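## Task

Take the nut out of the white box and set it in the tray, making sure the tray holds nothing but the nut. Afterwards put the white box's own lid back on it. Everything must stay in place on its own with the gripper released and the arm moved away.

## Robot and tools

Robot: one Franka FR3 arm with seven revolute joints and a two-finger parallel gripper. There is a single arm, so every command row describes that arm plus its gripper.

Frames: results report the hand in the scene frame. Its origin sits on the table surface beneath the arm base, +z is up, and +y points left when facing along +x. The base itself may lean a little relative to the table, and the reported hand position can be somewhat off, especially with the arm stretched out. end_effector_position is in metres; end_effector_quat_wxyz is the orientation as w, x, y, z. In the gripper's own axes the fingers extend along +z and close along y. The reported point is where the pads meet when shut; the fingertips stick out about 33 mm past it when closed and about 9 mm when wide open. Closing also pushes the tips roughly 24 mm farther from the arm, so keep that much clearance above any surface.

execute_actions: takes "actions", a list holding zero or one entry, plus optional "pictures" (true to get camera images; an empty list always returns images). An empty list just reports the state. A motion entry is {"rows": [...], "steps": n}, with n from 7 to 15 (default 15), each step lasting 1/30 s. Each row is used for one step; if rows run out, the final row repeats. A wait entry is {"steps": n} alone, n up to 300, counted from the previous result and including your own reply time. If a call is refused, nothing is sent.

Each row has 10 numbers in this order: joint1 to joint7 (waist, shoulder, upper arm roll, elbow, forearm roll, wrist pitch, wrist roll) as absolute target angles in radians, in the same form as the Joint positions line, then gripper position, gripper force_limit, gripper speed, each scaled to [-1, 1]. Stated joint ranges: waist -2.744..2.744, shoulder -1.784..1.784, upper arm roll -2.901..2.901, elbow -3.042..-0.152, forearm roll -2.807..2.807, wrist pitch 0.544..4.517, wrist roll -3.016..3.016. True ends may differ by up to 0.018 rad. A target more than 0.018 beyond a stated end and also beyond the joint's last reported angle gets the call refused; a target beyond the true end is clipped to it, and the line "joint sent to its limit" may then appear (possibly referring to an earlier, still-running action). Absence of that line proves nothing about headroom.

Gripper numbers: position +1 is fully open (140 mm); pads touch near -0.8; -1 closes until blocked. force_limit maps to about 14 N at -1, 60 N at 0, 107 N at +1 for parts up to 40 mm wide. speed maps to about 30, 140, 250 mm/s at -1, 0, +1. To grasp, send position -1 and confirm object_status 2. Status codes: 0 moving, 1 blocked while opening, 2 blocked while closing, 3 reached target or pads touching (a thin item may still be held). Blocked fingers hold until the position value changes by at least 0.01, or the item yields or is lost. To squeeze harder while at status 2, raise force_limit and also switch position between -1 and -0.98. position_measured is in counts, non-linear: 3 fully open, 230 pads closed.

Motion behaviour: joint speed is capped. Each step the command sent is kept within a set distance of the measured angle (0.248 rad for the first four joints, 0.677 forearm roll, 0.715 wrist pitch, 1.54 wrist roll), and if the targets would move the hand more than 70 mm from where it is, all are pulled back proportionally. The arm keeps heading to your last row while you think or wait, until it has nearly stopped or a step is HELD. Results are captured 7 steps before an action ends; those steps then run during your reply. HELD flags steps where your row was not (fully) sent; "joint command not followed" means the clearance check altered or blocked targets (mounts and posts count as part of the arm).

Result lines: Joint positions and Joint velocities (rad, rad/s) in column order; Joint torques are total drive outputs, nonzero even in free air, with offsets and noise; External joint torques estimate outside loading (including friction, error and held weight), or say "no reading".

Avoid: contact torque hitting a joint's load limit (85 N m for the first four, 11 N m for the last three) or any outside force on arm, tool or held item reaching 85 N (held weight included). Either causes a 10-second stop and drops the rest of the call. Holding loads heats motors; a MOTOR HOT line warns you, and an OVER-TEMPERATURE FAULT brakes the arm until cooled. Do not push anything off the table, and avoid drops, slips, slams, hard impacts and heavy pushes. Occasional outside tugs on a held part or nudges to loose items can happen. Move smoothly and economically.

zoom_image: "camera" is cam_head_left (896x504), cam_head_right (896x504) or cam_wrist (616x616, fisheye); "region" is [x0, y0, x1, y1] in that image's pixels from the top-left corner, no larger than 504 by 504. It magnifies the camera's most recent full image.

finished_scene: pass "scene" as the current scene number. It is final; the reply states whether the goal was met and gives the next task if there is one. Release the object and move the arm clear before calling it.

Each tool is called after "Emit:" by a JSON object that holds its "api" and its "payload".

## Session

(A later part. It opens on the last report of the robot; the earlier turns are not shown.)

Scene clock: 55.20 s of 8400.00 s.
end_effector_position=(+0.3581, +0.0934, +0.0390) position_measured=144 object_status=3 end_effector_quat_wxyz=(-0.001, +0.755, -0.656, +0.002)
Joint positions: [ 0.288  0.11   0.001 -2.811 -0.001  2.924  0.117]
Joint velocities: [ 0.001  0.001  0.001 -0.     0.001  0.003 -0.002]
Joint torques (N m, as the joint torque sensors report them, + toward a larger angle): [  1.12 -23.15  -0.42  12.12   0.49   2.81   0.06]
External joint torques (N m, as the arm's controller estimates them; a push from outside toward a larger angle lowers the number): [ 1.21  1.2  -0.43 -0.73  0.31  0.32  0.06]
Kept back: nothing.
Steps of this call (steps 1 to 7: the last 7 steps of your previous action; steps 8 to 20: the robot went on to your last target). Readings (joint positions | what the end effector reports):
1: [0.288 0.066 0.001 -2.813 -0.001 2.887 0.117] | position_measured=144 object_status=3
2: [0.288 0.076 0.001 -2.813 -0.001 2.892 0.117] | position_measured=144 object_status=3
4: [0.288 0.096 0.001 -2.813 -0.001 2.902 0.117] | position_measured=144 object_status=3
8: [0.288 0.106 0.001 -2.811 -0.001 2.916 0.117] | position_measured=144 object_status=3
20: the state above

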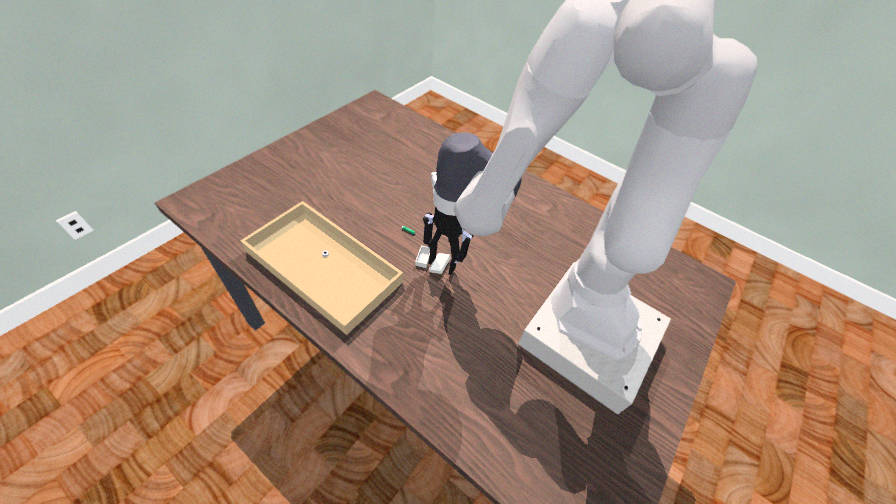

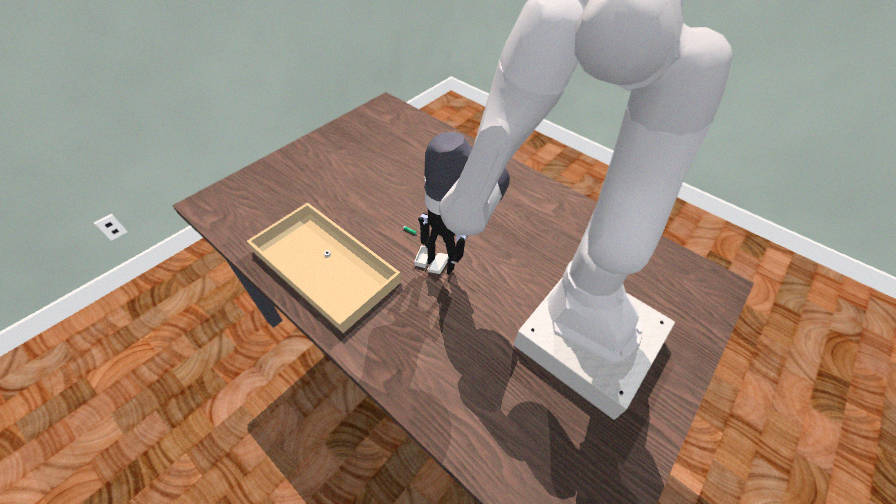

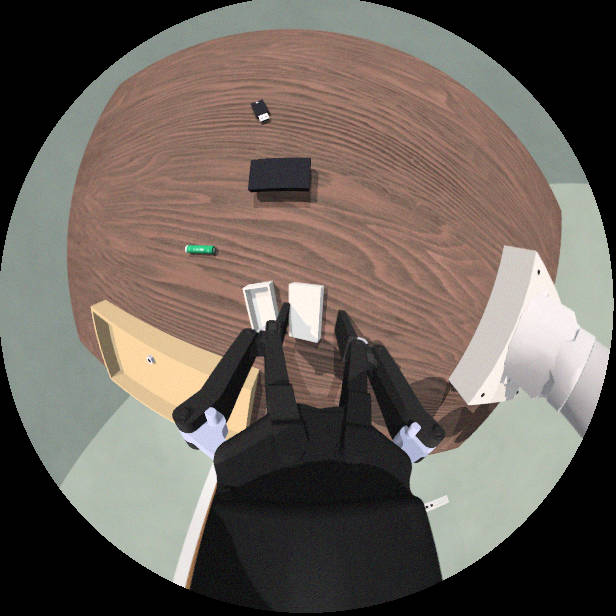

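Emit:
{"api": "execute_actions", "payload": {"actions": [{"rows":[[0.288,0.105,0,-2.811,0,2.926,0.12,-1,-0.5,-0.5]],"steps":15}]}}

Emit:
{"api": "execute_actions", "payload": {"actions": [{"steps":12}]}}

Emit:
{"api": "execute_actions", "payload": {"actions": [{"rows":[[0.288,0.07,0,-2.812,0,2.89,0.12,-1,-0.5,-0.5],[0.288,0.04,0,-2.813,0,2.86,0.12,-1,-0.5,-0.5],[0.288,0.0,0,-2.815,0,2.82,0.12,-1,-0.5,-0.5],[0.288,-0.03,0,-2.816,0,2.788,0.12,-1,-0.5,-0.5]],"steps":15}]}}

Emit:
{"api": "execute_actions", "payload": {"actions": [{"steps":15}], "pictures": true}}

Emit:
{"api": "zoom_image", "payload": {"camera": "cam_head_left", "region": [390, 200, 490, 300]}}

Emit:
{"api": "zoom_image", "payload": {"camera": "cam_wrist", "region": [230, 250, 370, 390]}}

Scene clock: 56.00 s of 8400.00 s.
end_effector_position=(+0.3611, +0.0942, +0.0415) position_measured=175 object_status=0 end_effector_quat_wxyz=(-0.004, +0.755, -0.656, +0.005)
Joint positions: [ 0.288  0.104  0.001 -2.811 -0.001  2.926  0.117]
Joint velocities: [-0.001 -0.024  0.001  0.001  0.001  0.002  0.001]
Joint torques (N m, as the joint torque sensors report them, + toward a larger angle): [  1.07 -23.28  -0.61  12.55   0.59   2.59   0.1 ]
External joint torques (N m, as the arm's controller estimates them; a push from outside toward a larger angle lowers the number): [ 1.1   0.79 -0.68 -0.59  0.41 -0.01  0.1 ]
Steps of this call (steps 1 to 15: the robot went on to your last target; step 16: nothing new was sent; steps 17 to 24: the first 8 steps of this action). Readings (joint positions | what the end effector reports):
17: [0.288 0.109 0.001 -2.811 -0.001 2.925 0.117] | position_measured=144 object_status=0
18: [0.288 0.108 0.001 -2.811 -0.001 2.925 0.117] | position_measured=148 object_status=0
20: [0.288 0.106 0.001 -2.811 -0.001 2.925 0.117] | position_measured=157 object_status=0
24: the state above

Scene clock: 56.40 s of 8400.00 s.
end_effector_position=(+0.3624, +0.0945, +0.0426) position_measured=231 object_status=0 end_effector_quat_wxyz=(-0.006, +0.755, -0.656, +0.006)
Joint positions: [ 0.288  0.101  0.001 -2.811 -0.001  2.927  0.117]
Joint velocities: [-0.001  0.001  0.001 -0.001  0.     0.001 -0.001]
Joint torques (N m, as the joint torque sensors report them, + toward a larger angle): [  1.61 -21.91  -0.19  12.02   0.45   2.43   0.14]
External joint torques (N m, as the arm's controller estimates them; a push from outside toward a larger angle lowers the number): [ 1.69  2.49 -0.22 -1.14  0.27 -0.15  0.14]
Kept back: nothing.
Steps of this call (steps 1 to 7: the last 7 steps of your previous action; steps 8 to 12: the robot went on to your last target). Readings (joint positions | what the end effector reports):
1: [0.288 0.103 0.001 -2.811 -0.001 2.926 0.117] | position_measured=180 object_status=0
2: [0.288 0.103 0.001 -2.811 -0.001 2.926 0.117] | position_measured=184 object_status=0
4: [0.288 0.102 0.001 -2.811 -0.001 2.927 0.117] | position_measured=194 object_status=0
8: [0.288 0.101 0.001 -2.811 -0.001 2.927 0.117] | position_measured=212 object_status=0
12: the state above

Scene clock: 56.67 s of 8400.00 s.
end_effector_position=(+0.3731, +0.0974, +0.0796) position_measured=232 object_status=3 end_effector_quat_wxyz=(-0.016, +0.755, -0.656, +0.013)
Joint positions: [ 0.288 -0.022  0.001 -2.814 -0.001  2.832  0.117]
Joint velocities: [-0.    -0.142 -0.    -0.001 -0.    -0.235 -0.   ]
Joint torques (N m, as the joint torque sensors report them, + toward a larger angle): [  0.97 -18.81  -0.97  13.87   0.68   1.86   0.02]
External joint torques (N m, as the arm's controller estimates them; a push from outside toward a larger angle lowers the number): [ 1.12 -0.1  -0.79  0.89  0.38 -0.36  0.02]
Steps of this call (steps 1 to 8: the first 8 steps of this action). Readings (joint positions | what the end effector reports):
1: [0.288 0.097 0.001 -2.811 -0.001 2.922 0.117] | position_measured=232 object_status=0
2: [0.288 0.085 0.001 -2.813 -0.001 2.911 0.117] | position_measured=232 object_status=0
4: [0.288 0.038 0.000 -2.816 -0.001 2.877 0.117] | position_measured=232 object_status=0
8: the state above

Scene clock: 57.17 s of 8400.00 s.
end_effector_position=(+0.3627, +0.0946, +0.0780) position_measured=232 object_status=3 end_effector_quat_wxyz=(-0.002, +0.755, -0.656, +0.004)
Joint positions: [ 0.288 -0.028  0.001 -2.814 -0.001  2.793  0.117]
Joint velocities: [-0.     0.    -0.001  0.     0.001 -0.013 -0.   ]
Joint torques (N m, as the joint torque sensors report them, + toward a larger angle): [  1.35 -22.82  -0.97  12.85   0.71   2.35   0.03]
External joint torques (N m, as the arm's controller estimates them; a push from outside toward a larger angle lowers the number): [ 1.46 -0.66 -0.84 -2.56  0.43 -0.16  0.03]
Kept back: nothing.
Steps of this call (steps 1 to 7: the last 7 steps of your previous action; steps 8 to 15: the robot went on to your last target). Readings (joint positions | what the end effector reports):
1: [0.288 -0.025 0.000 -2.814 -0.001 2.825 0.117] | position_measured=232 object_status=3
2: [0.288 -0.027 0.000 -2.814 -0.001 2.819 0.117] | position_measured=232 object_status=3
4: [0.288 -0.028 0.000 -2.814 -0.001 2.810 0.117] | position_measured=232 object_status=3
8: [0.288 -0.028 0.000 -2.814 -0.001 2.799 0.117] | position_measured=232 object_status=3
15: the state above

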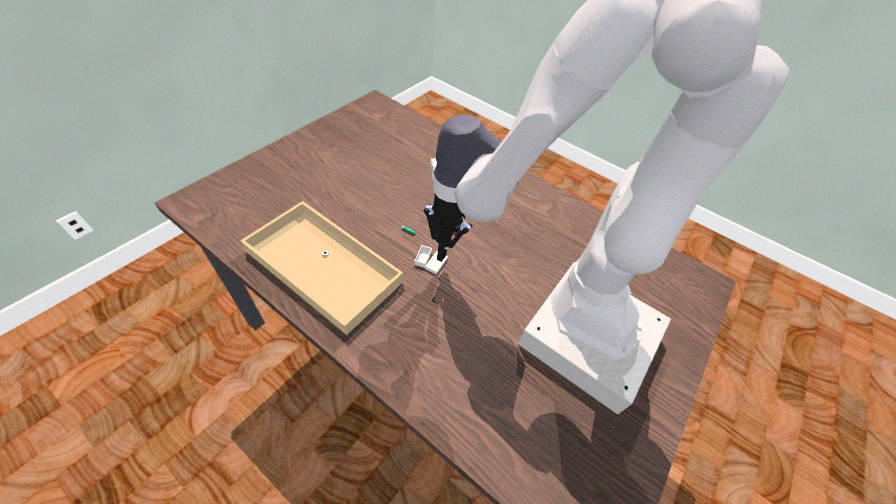

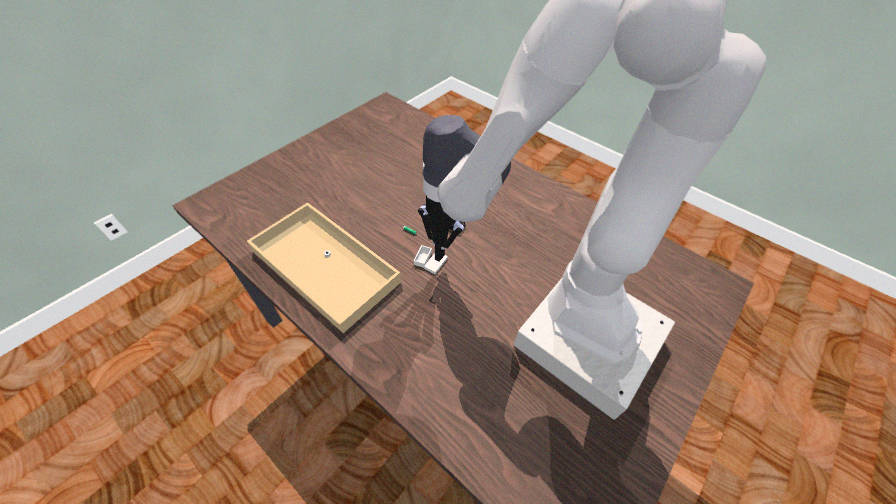

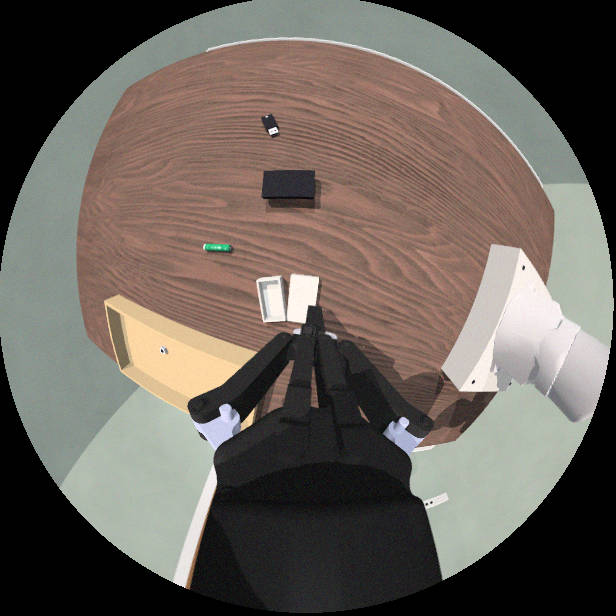

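Region (390, 200, 490, 300) of cam_head_left's 896x504 image, scaled by 5.040, with more detail than that image has.

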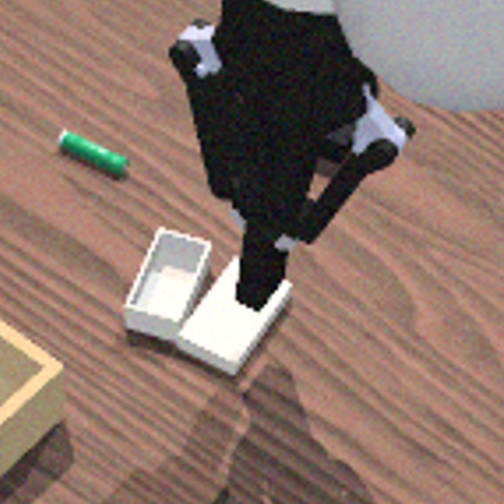

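Region (230, 250, 370, 390) of cam_wrist's 616x616 image, scaled by 3.600, with more detail than that image has.

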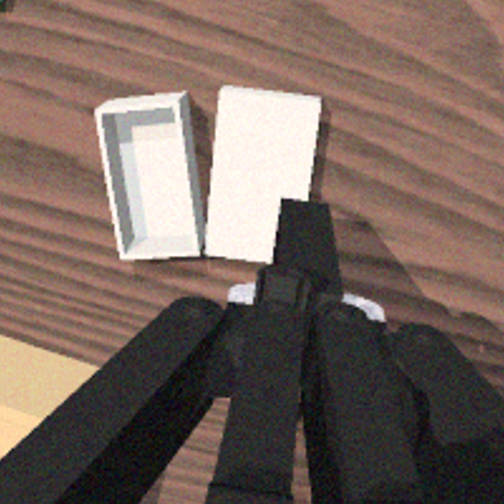

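Emit:
{"api": "execute_actions", "payload": {"actions": [{"rows":[[0.288,-0.03,0,-2.78,0,2.76,0.2,0.1,0,0]],"steps":15}]}}

Emit:
{"api": "execute_actions", "payload": {"actions": [{"steps":15}], "pictures": true}}

Scene clock: 58.60 s of 8400.00 s.
end_effector_position=(+0.3755, +0.0980, +0.0860) position_measured=181 object_status=0 end_effector_quat_wxyz=(-0.006, +0.739, -0.673, +0.006)
Joint positions: [ 0.288 -0.03   0.    -2.782 -0.001  2.769  0.163]
Joint velocities: [-0.001  0.    -0.002  0.009  0.001 -0.038  0.111]
Joint torques (N m, as the joint torque sensors report them, + toward a larger angle): [  0.9  -22.64  -0.93  15.23   0.82   2.12   0.03]
External joint torques (N m, as the arm's controller estimates them; a push from outside toward a larger angle lowers the number): [ 1.03 -0.12 -0.78 -0.54  0.51 -0.37  0.03]
Steps of this call (steps 1 to 15: the robot went on to your last target; steps 16 to 35: nothing new was sent; steps 36 to 43: the first 8 steps of this action). Readings (joint positions | what the end effector reports):
36: [0.288 -0.028 0.001 -2.809 -0.001 2.785 0.123] | position_measured=232 object_status=0
37: [0.288 -0.028 0.000 -2.801 -0.001 2.781 0.131] | position_measured=232 object_status=0
39: [0.288 -0.029 0.000 -2.789 -0.001 2.775 0.144] | position_measured=211 object_status=0
43: the state above

Scene clock: 59.10 s of 8400.00 s.
end_effector_position=(+0.3739, +0.0976, +0.0856) position_measured=117 object_status=3 end_effector_quat_wxyz=(-0.004, +0.730, -0.683, +0.004)
Joint positions: [ 0.288 -0.03   0.    -2.782 -0.001  2.763  0.19 ]
Joint velocities: [ 0.     0.001  0.     0.001 -0.001 -0.002  0.022]
Joint torques (N m, as the joint torque sensors report them, + toward a larger angle): [  0.87 -22.84  -0.27  15.99   0.69   2.3    0.03]
External joint torques (N m, as the arm's controller estimates them; a push from outside toward a larger angle lowers the number): [ 0.91 -0.14 -0.21 -0.02  0.39 -0.21  0.03]
Kept back: nothing.
Steps of this call (steps 1 to 7: the last 7 steps of your previous action; steps 8 to 15: the robot went on to your last target). Readings (joint positions | what the end effector reports):
1: [0.288 -0.030 0.000 -2.782 -0.001 2.768 0.166] | position_measured=173 object_status=0
2: [0.288 -0.030 0.000 -2.782 -0.001 2.767 0.169] | position_measured=165 object_status=0
4: [0.288 -0.030 0.000 -2.782 -0.001 2.765 0.175] | position_measured=150 object_status=0
8: [0.288 -0.030 0.000 -2.782 -0.001 2.764 0.183] | position_measured=120 object_status=0
15: the state above

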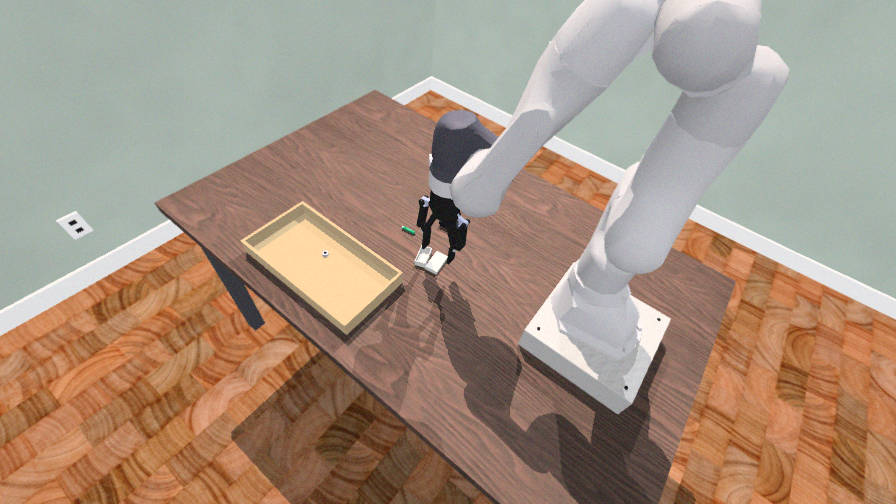

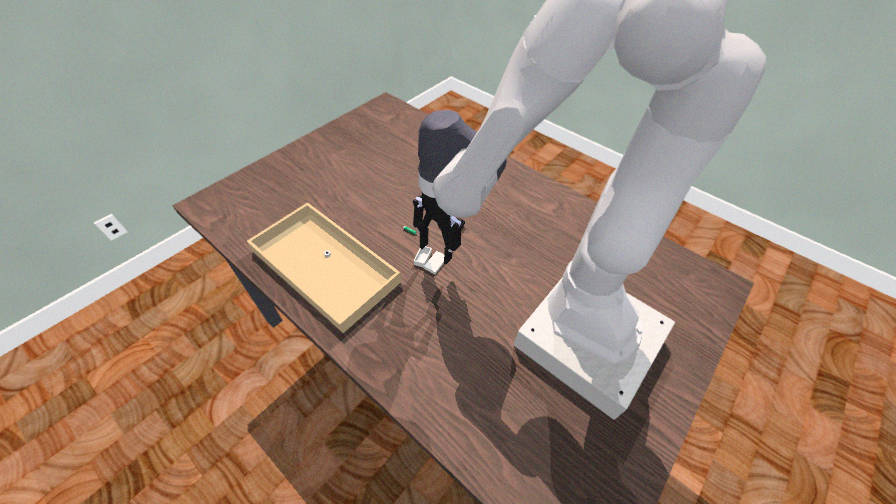

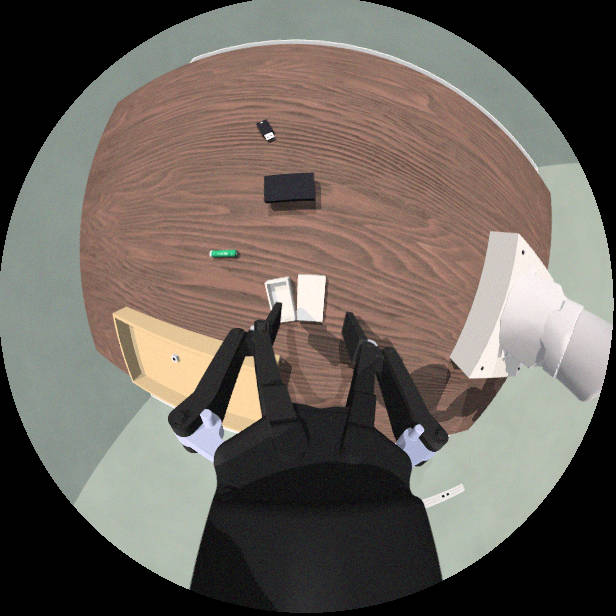

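Emit:
{"api": "execute_actions", "payload": {"actions": [{"rows":[[0.288,0.04,0,-2.785,0,2.835,1.76,0.05,0,0]],"steps":15}]}}

Emit:
{"api": "execute_actions", "payload": {"actions": [{"steps":45}], "pictures": true}}

Scene clock: 60.20 s of 8400.00 s.
end_effector_position=(+0.3668, +0.0957, +0.0636) position_measured=123 object_status=0 end_effector_quat_wxyz=(-0.003, -0.360, +0.933, -0.001)
Joint positions: [ 0.288  0.038  0.001 -2.785 -0.001  2.817  1.091]
Joint velocities: [ 0.001  0.013 -0.001 -0.    -0.     0.094  2.203]
Joint torques (N m, as the joint torque sensors report them, + toward a larger angle): [  0.86 -23.74  -0.89  13.22   0.79   2.99   0.5 ]
External joint torques (N m, as the arm's controller estimates them; a push from outside toward a larger angle lowers the number): [ 0.88  0.7  -0.91 -1.92  0.56  0.51  0.53]
Steps of this call (steps 1 to 15: the robot went on to your last target; steps 16 to 25: nothing new was sent; steps 26 to 33: the first 8 steps of this action). Readings (joint positions | what the end effector reports):
26: [0.288 -0.020 0.001 -2.780 -0.001 2.774 0.324] | position_measured=117 object_status=0
27: [0.288 -0.002 0.001 -2.780 -0.001 2.786 0.472] | position_measured=121 object_status=0
29: [0.288 0.024 0.001 -2.783 -0.001 2.800 0.725] | position_measured=123 object_status=0
33: the state above

Scene clock: 61.70 s of 8400.00 s.
end_effector_position=(+0.3715, +0.0969, +0.0649) position_measured=123 object_status=3 end_effector_quat_wxyz=(+0.005, -0.038, +0.999, -0.001)
Joint positions: [ 0.288  0.038  0.001 -2.785 -0.001  2.833  1.752]
Joint velocities: [-0.001 -0.001 -0.001  0.     0.001 -0.     0.017]
Joint torques (N m, as the joint torque sensors report them, + toward a larger angle): [  0.88 -23.6   -0.8   13.84   0.65   2.85   0.1 ]
External joint torques (N m, as the arm's controller estimates them; a push from outside toward a larger angle lowers the number): [ 0.95  0.08 -0.77 -0.79  0.38  0.42  0.1 ]
Kept back: nothing.
Steps of this call (steps 1 to 7: the last 7 steps of your previous action; steps 8 to 45: the robot went on to your last target). Readings (joint positions | what the end effector reports):
1: [0.288 0.038 0.001 -2.785 -0.001 2.820 1.160] | position_measured=123 object_status=0
2: [0.288 0.038 0.001 -2.785 -0.001 2.822 1.222] | position_measured=123 object_status=0
4: [0.288 0.038 0.001 -2.785 -0.001 2.825 1.327] | position_measured=123 object_status=0
8: [0.288 0.038 0.001 -2.785 -0.001 2.829 1.480] | position_measured=123 object_status=3
45: the state above

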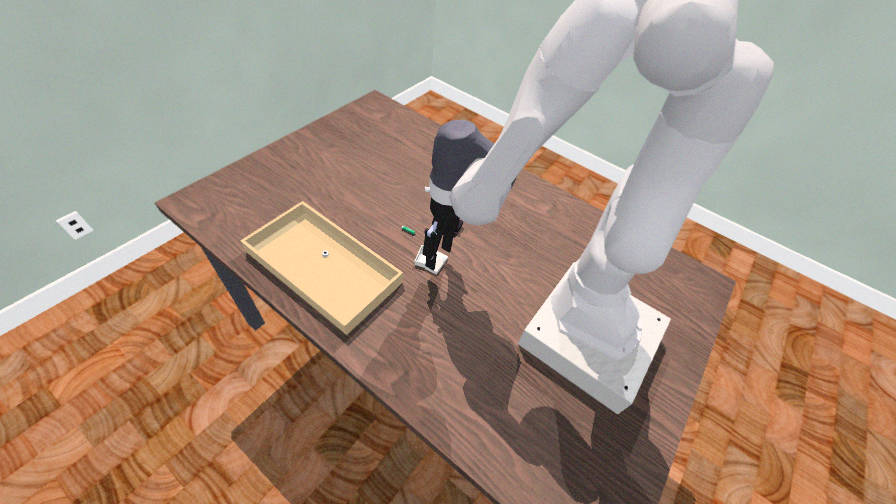

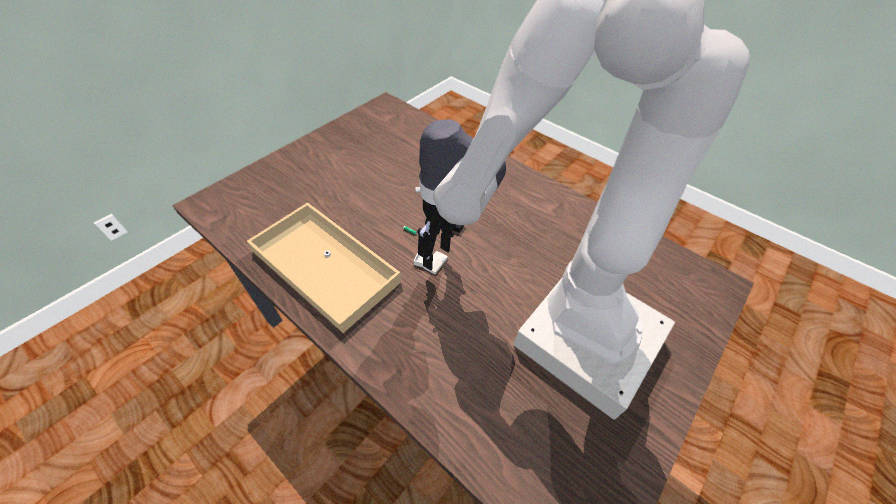

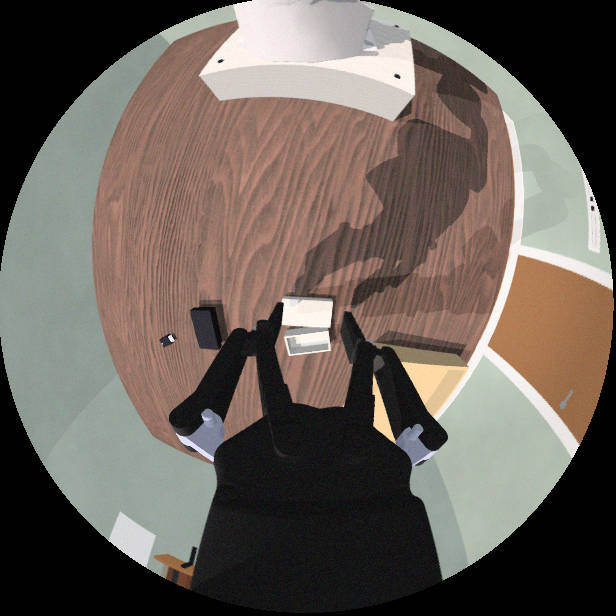

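Emit:
{"api": "execute_actions", "payload": {"actions": [{"rows":[[0.276,0.06,0,-2.785,0,2.87,1.75,0.12,0,0],[0.276,0.07,0,-2.785,0,2.88,1.75,0.12,0,0],[0.276,0.08,0,-2.785,0,2.89,1.75,0.12,0,0],[0.276,0.09,0,-2.785,0,2.895,1.75,0.12,0,0],[0.276,0.098,0,-2.785,0,2.895,1.75,0.12,0,0]],"steps":15}]}}

Emit:
{"api": "execute_actions", "payload": {"actions": [{"steps":20}], "pictures": true}}

Emit:
{"api": "zoom_image", "payload": {"camera": "cam_wrist", "region": [230,250,390,370]}}

Scene clock: 62.43 s of 8400.00 s.
end_effector_position=(+0.3677, +0.0925, +0.0482) position_measured=114 object_status=0 end_effector_quat_wxyz=(+0.001, -0.032, +0.999, -0.002)
Joint positions: [ 0.279  0.093  0.001 -2.785 -0.001  2.877  1.754]
Joint velocities: [-0.004  0.078 -0.001 -0.    -0.     0.086 -0.003]
Joint torques (N m, as the joint torque sensors report them, + toward a larger angle): [  0.1  -24.36  -0.46  12.37   0.67   3.18  -0.37]
External joint torques (N m, as the arm's controller estimates them; a push from outside toward a larger angle lowers the number): [ 0.21  2.04 -0.46 -2.31  0.45  0.58 -0.37]
Steps of this call (steps 1 to 14: the robot went on to your last target; steps 15 to 22: the first 8 steps of this action). Readings (joint positions | what the end effector reports):
15: [0.286 0.041 0.001 -2.785 -0.001 2.838 1.755] | position_measured=123 object_status=0
16: [0.284 0.048 0.001 -2.784 -0.001 2.845 1.755] | position_measured=117 object_status=0
18: [0.281 0.066 0.001 -2.784 -0.001 2.860 1.755] | position_measured=114 object_status=0
22: the state above

Scene clock: 63.10 s of 8400.00 s.
end_effector_position=(+0.3712, +0.0933, +0.0482) position_measured=114 object_status=3 end_effector_quat_wxyz=(+0.006, -0.033, +0.999, -0.000)
Joint positions: [ 0.279  0.096  0.001 -2.785 -0.001  2.892  1.753]
Joint velocities: [ 0.    -0.001  0.001  0.    -0.001  0.001  0.   ]
Joint torques (N m, as the joint torque sensors report them, + toward a larger angle): [ -0.27 -23.25  -1.17  11.72   0.58   2.95  -0.24]
External joint torques (N m, as the arm's controller estimates them; a push from outside toward a larger angle lowers the number): [-0.19  1.4  -1.19 -1.88  0.36  0.51 -0.24]
Kept back: nothing.
Steps of this call (steps 1 to 7: the last 7 steps of your previous action; steps 8 to 20: the robot went on to your last target). Readings (joint positions | what the end effector reports):
1: [0.279 0.095 0.001 -2.785 -0.001 2.880 1.754] | position_measured=114 object_status=0
2: [0.279 0.096 0.001 -2.785 -0.001 2.882 1.754] | position_measured=114 object_status=0
4: [0.279 0.096 0.001 -2.785 -0.001 2.885 1.754] | position_measured=114 object_status=0
8: [0.279 0.096 0.001 -2.785 -0.001 2.889 1.754] | position_measured=114 object_status=3
20: the state above

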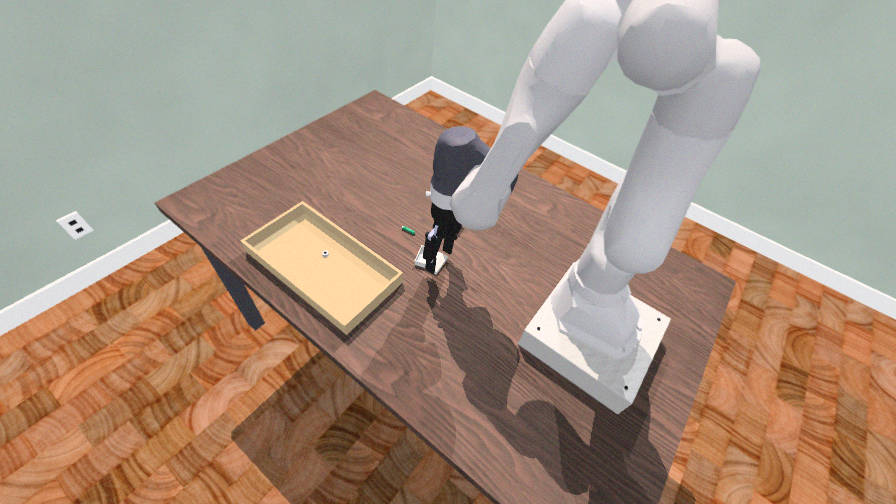

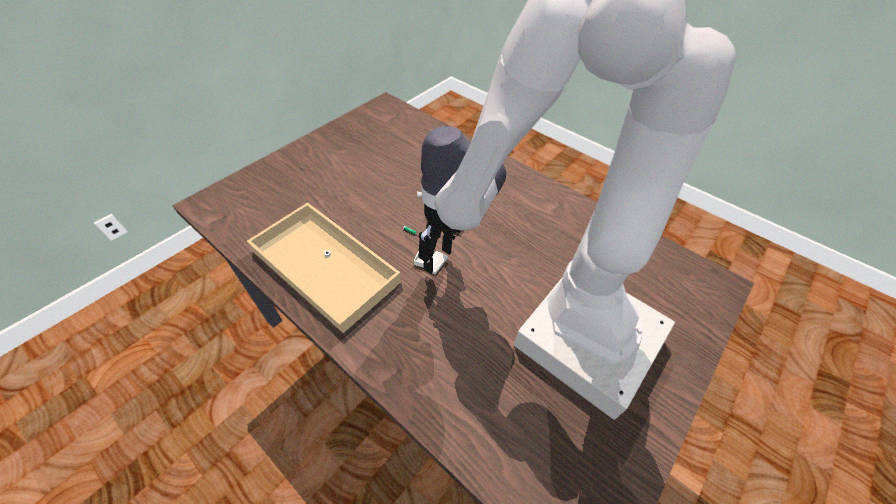

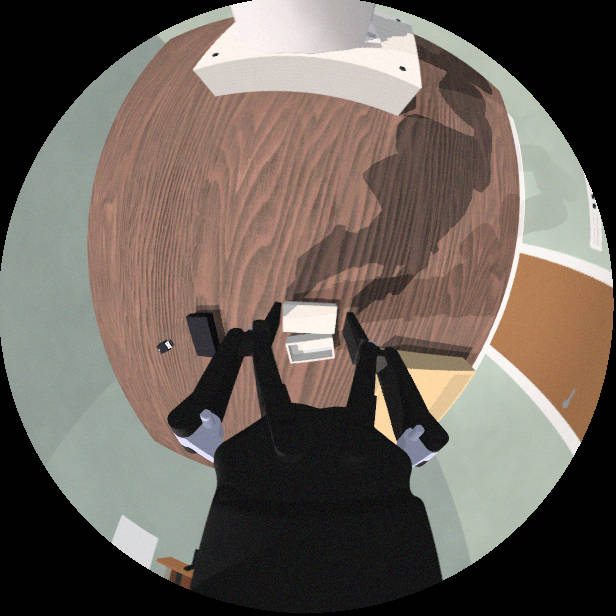

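Region (230, 250, 390, 370) of cam_wrist's 616x616 image, scaled by 3.150, with more detail than that image has; it fills the top 378 rows of this view, and the rest is white.

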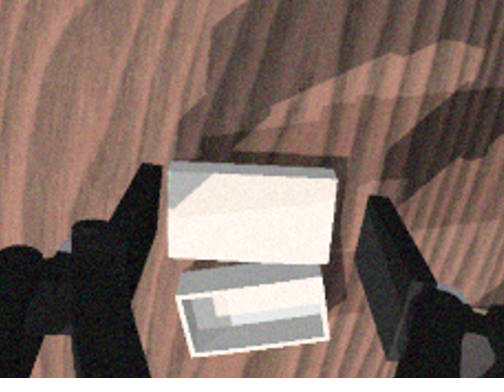

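Emit:
{"api": "execute_actions", "payload": {"actions": [{"rows":[[0.27,0.102,0,-2.785,0,2.91,1.72,0.12,0,0],[0.27,0.108,0,-2.785,0,2.92,1.72,0.12,0,0],[0.27,0.114,0,-2.785,0,2.925,1.72,0.12,0,0],[0.27,0.12,0,-2.785,0,2.925,1.72,0.12,0,0],[0.27,0.126,0,-2.785,0,2.925,1.72,0.12,0,0],[0.27,0.132,0,-2.785,0,2.925,1.72,0.12,0,0]],"steps":15}]}}

Emit:
{"api": "execute_actions", "payload": {"actions": [{"steps":20}], "pictures": true}}

Emit:
{"api": "zoom_image", "payload": {"camera": "cam_wrist", "region": [230,250,390,370]}}

Scene clock: 63.80 s of 8400.00 s.
end_effector_position=(+0.3683, +0.0903, +0.0390) position_measured=114 object_status=3 end_effector_quat_wxyz=(+0.003, -0.038, +0.999, -0.001)
Joint positions: [ 0.273  0.126  0.001 -2.785 -0.001  2.915  1.736]
Joint velocities: [-0.003  0.086 -0.001 -0.001 -0.     0.037 -0.042]
Joint torques (N m, as the joint torque sensors report them, + toward a larger angle): [ -0.79 -26.05  -0.88  11.61   0.56   3.07  -0.25]
External joint torques (N m, as the arm's controller estimates them; a push from outside toward a larger angle lowers the number): [-0.75  0.71 -0.97 -2.28  0.37  0.45 -0.25]
Steps of this call (steps 1 to 13: the robot went on to your last target; steps 14 to 21: the first 8 steps of this action). Readings (joint positions | what the end effector reports):
14: [0.278 0.097 0.001 -2.785 -0.001 2.895 1.751] | position_measured=114 object_status=3
15: [0.276 0.099 0.001 -2.785 -0.001 2.899 1.748] | position_measured=114 object_status=3
17: [0.274 0.107 0.001 -2.785 -0.001 2.907 1.743] | position_measured=114 object_status=3
21: the state above

Scene clock: 64.47 s of 8400.00 s.
end_effector_position=(+0.3689, +0.0904, +0.0380) position_measured=114 object_status=3 end_effector_quat_wxyz=(+0.004, -0.044, +0.999, -0.001)
Joint positions: [ 0.273  0.13   0.001 -2.785 -0.001  2.922  1.725]
Joint velocities: [-0.001  0.001 -0.    -0.    -0.    -0.    -0.004]
Joint torques (N m, as the joint torque sensors report them, + toward a larger angle): [ -0.36 -24.17  -1.09  11.35   0.66   2.86  -0.06]
External joint torques (N m, as the arm's controller estimates them; a push from outside toward a larger angle lowers the number): [-0.26  0.86 -1.12 -1.52  0.47  0.44 -0.06]
Kept back: nothing.
Steps of this call (steps 1 to 7: the last 7 steps of your previous action; steps 8 to 20: the robot went on to your last target). Readings (joint positions | what the end effector reports):
1: [0.273 0.128 0.001 -2.785 -0.001 2.916 1.735] | position_measured=114 object_status=3
2: [0.273 0.129 0.001 -2.785 -0.001 2.917 1.734] | position_measured=114 object_status=3
4: [0.273 0.130 0.001 -2.785 -0.001 2.919 1.732] | position_measured=114 object_status=3
8: [0.273 0.130 0.001 -2.785 -0.001 2.921 1.729] | position_measured=114 object_status=3
20: the state above

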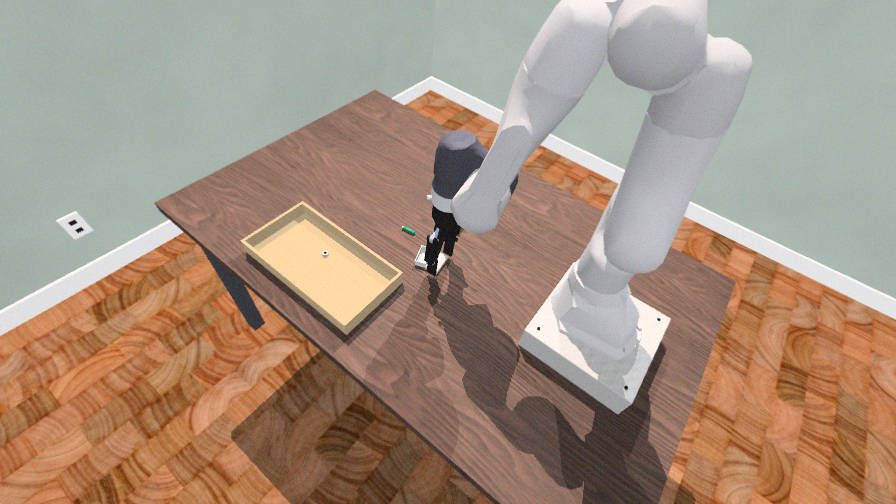

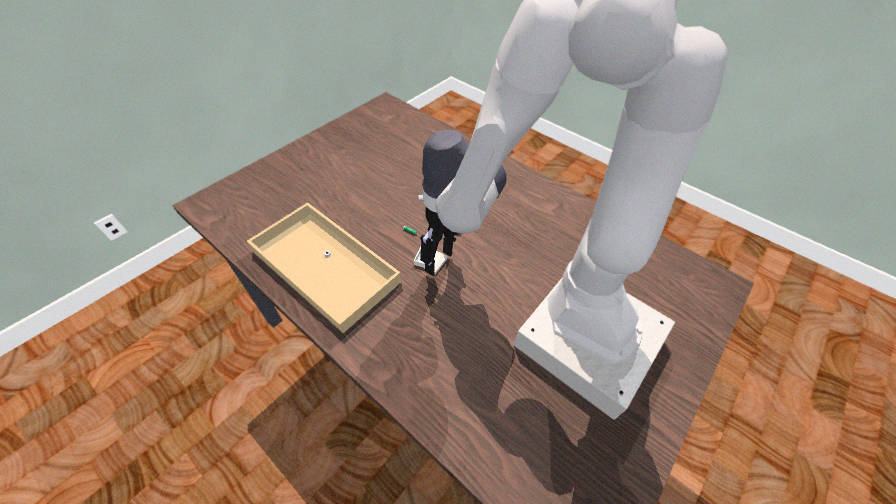

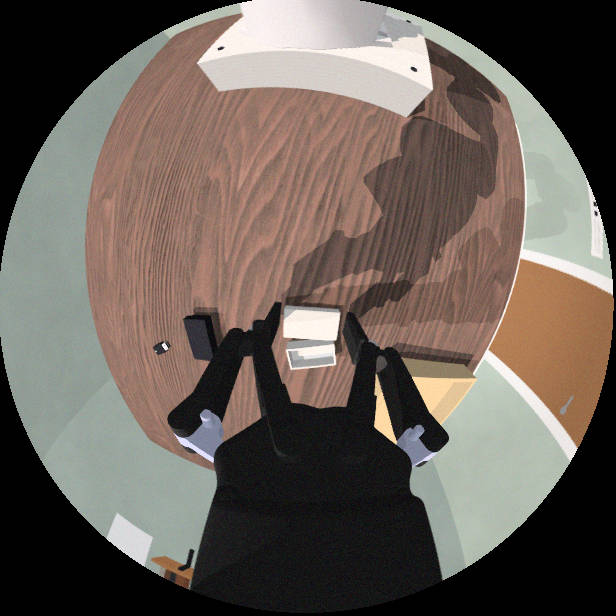

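Region (230, 250, 390, 370) of cam_wrist's 616x616 image, scaled by 3.150, with more detail than that image has; it fills the top 378 rows of this view, and the rest is white.

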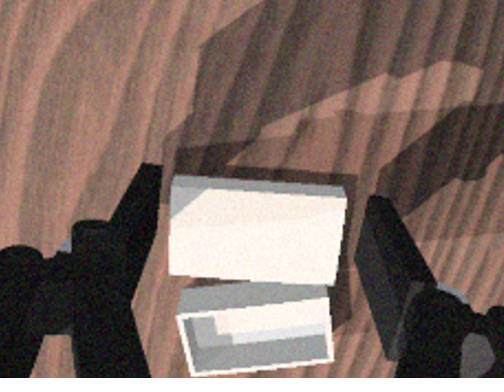

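Emit:
{"api": "execute_actions", "payload": {"actions": [{"rows":[[0.27,0.145,0,-2.785,0,2.935,1.78,0.12,0,0]],"steps":15}]}}

Emit:
{"api": "execute_actions", "payload": {"actions": [{"rows":[[0.27,0.145,0,-2.785,0,2.935,1.78,-1,-0.3,-0.6]],"steps":15}]}}

Emit:
{"api": "execute_actions", "payload": {"actions": [{"steps":15}], "pictures": true}}

Scene clock: 65.30 s of 8400.00 s.
end_effector_position=(+0.3668, +0.0899, +0.0338) position_measured=114 object_status=3 end_effector_quat_wxyz=(+0.002, -0.029, +1.000, -0.001)
Joint positions: [ 0.273  0.143  0.001 -2.785 -0.001  2.93   1.754]
Joint velocities: [-0.     0.003 -0.    -0.001 -0.001  0.012  0.074]
Joint torques (N m, as the joint torque sensors report them, + toward a larger angle): [ -1.27 -24.55  -0.91  11.48   0.63   2.95   0.15]
External joint torques (N m, as the arm's controller estimates them; a push from outside toward a larger angle lowers the number): [-1.19  0.83 -0.97 -1.22  0.44  0.53  0.15]
Steps of this call (steps 1 to 15: the robot went on to your last target; steps 16 to 17: nothing new was sent; steps 18 to 25: the first 8 steps of this action). Readings (joint positions | what the end effector reports):
18: [0.273 0.132 0.001 -2.785 -0.001 2.924 1.728] | position_measured=114 object_status=3
19: [0.273 0.136 0.001 -2.785 -0.001 2.926 1.733] | position_measured=114 object_status=3
21: [0.273 0.141 0.001 -2.785 -0.001 2.928 1.742] | position_measured=114 object_status=3
25: the state above

Scene clock: 65.80 s of 8400.00 s.
end_effector_position=(+0.3682, +0.0902, +0.0346) position_measured=137 object_status=0 end_effector_quat_wxyz=(+0.004, -0.020, +1.000, -0.001)
Joint positions: [ 0.273  0.142  0.001 -2.785 -0.001  2.933  1.772]
Joint velocities: [ 0.    -0.    -0.    -0.     0.001  0.004  0.014]
Joint torques (N m, as the joint torque sensors report them, + toward a larger angle): [ -1.1  -23.27  -1.09  10.95   0.52   2.82   0.06]
External joint torques (N m, as the arm's controller estimates them; a push from outside toward a larger angle lowers the number): [-1.02  2.01 -1.16 -1.79  0.33  0.39  0.07]
Steps of this call (steps 1 to 7: the last 7 steps of your previous action; steps 8 to 15: the first 8 steps of this action). Readings (joint positions | what the end effector reports):
8: [0.273 0.143 0.001 -2.785 -0.001 2.932 1.767] | position_measured=114 object_status=0
9: [0.273 0.143 0.001 -2.785 -0.001 2.932 1.768] | position_measured=117 object_status=0
11: [0.273 0.143 0.001 -2.785 -0.001 2.932 1.770] | position_measured=125 object_status=0
15: the state above

Scene clock: 66.30 s of 8400.00 s.
end_effector_position=(+0.3684, +0.0903, +0.0346) position_measured=137 object_status=2 end_effector_quat_wxyz=(+0.004, -0.018, +1.000, -0.001)
Joint positions: [ 0.273  0.142  0.001 -2.785 -0.001  2.934  1.776]
Joint velocities: [-0.001  0.001  0.001  0.    -0.002  0.     0.004]
Joint torques (N m, as the joint torque sensors report them, + toward a larger angle): [ -0.92 -22.9   -0.56  12.04   0.58   2.79   0.15]
External joint torques (N m, as the arm's controller estimates them; a push from outside toward a larger angle lowers the number): [-0.82  2.35 -0.6  -0.71  0.39  0.35  0.15]
Kept back: nothing.
Steps of this call (steps 1 to 7: the last 7 steps of your previous action; steps 8 to 15: the robot went on to your last target). Readings (joint positions | what the end effector reports):
1: [0.273 0.142 0.001 -2.785 -0.001 2.933 1.773] | position_measured=137 object_status=0
2: [0.273 0.142 0.001 -2.785 -0.001 2.933 1.773] | position_measured=137 object_status=0
4: [0.273 0.142 0.001 -2.785 -0.001 2.933 1.774] | position_measured=137 object_status=0
8: [0.273 0.142 0.001 -2.785 -0.001 2.934 1.775] | position_measured=137 object_status=2
15: the state above
The arm was judged still, so your last target was given up. Only a new action makes it travel on or press farther. Fingers that are still opening or closing keep moving.

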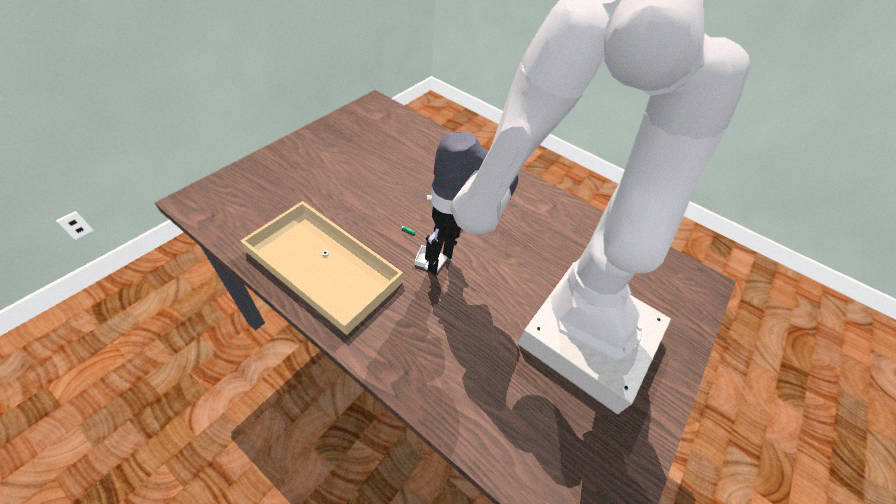

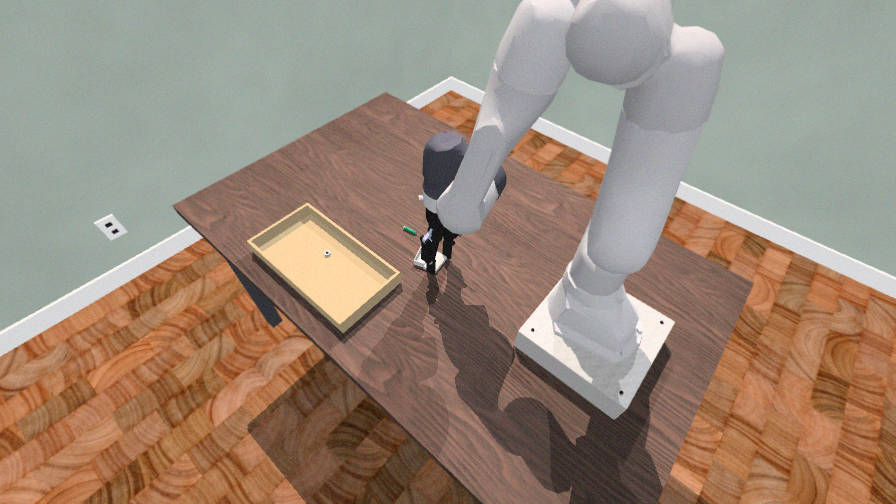

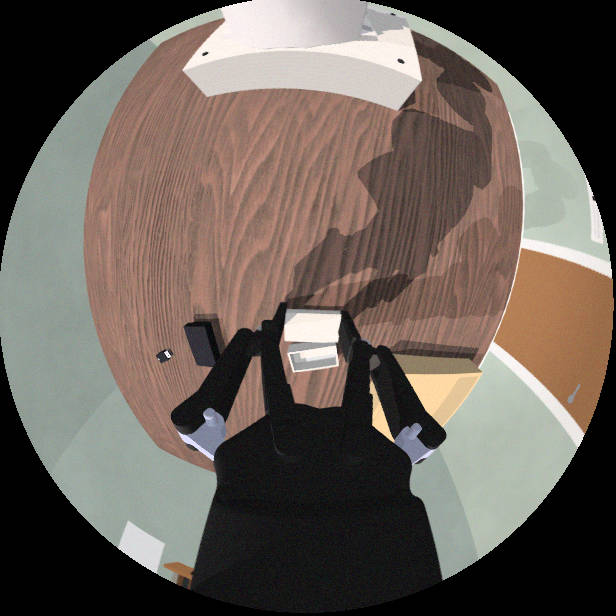

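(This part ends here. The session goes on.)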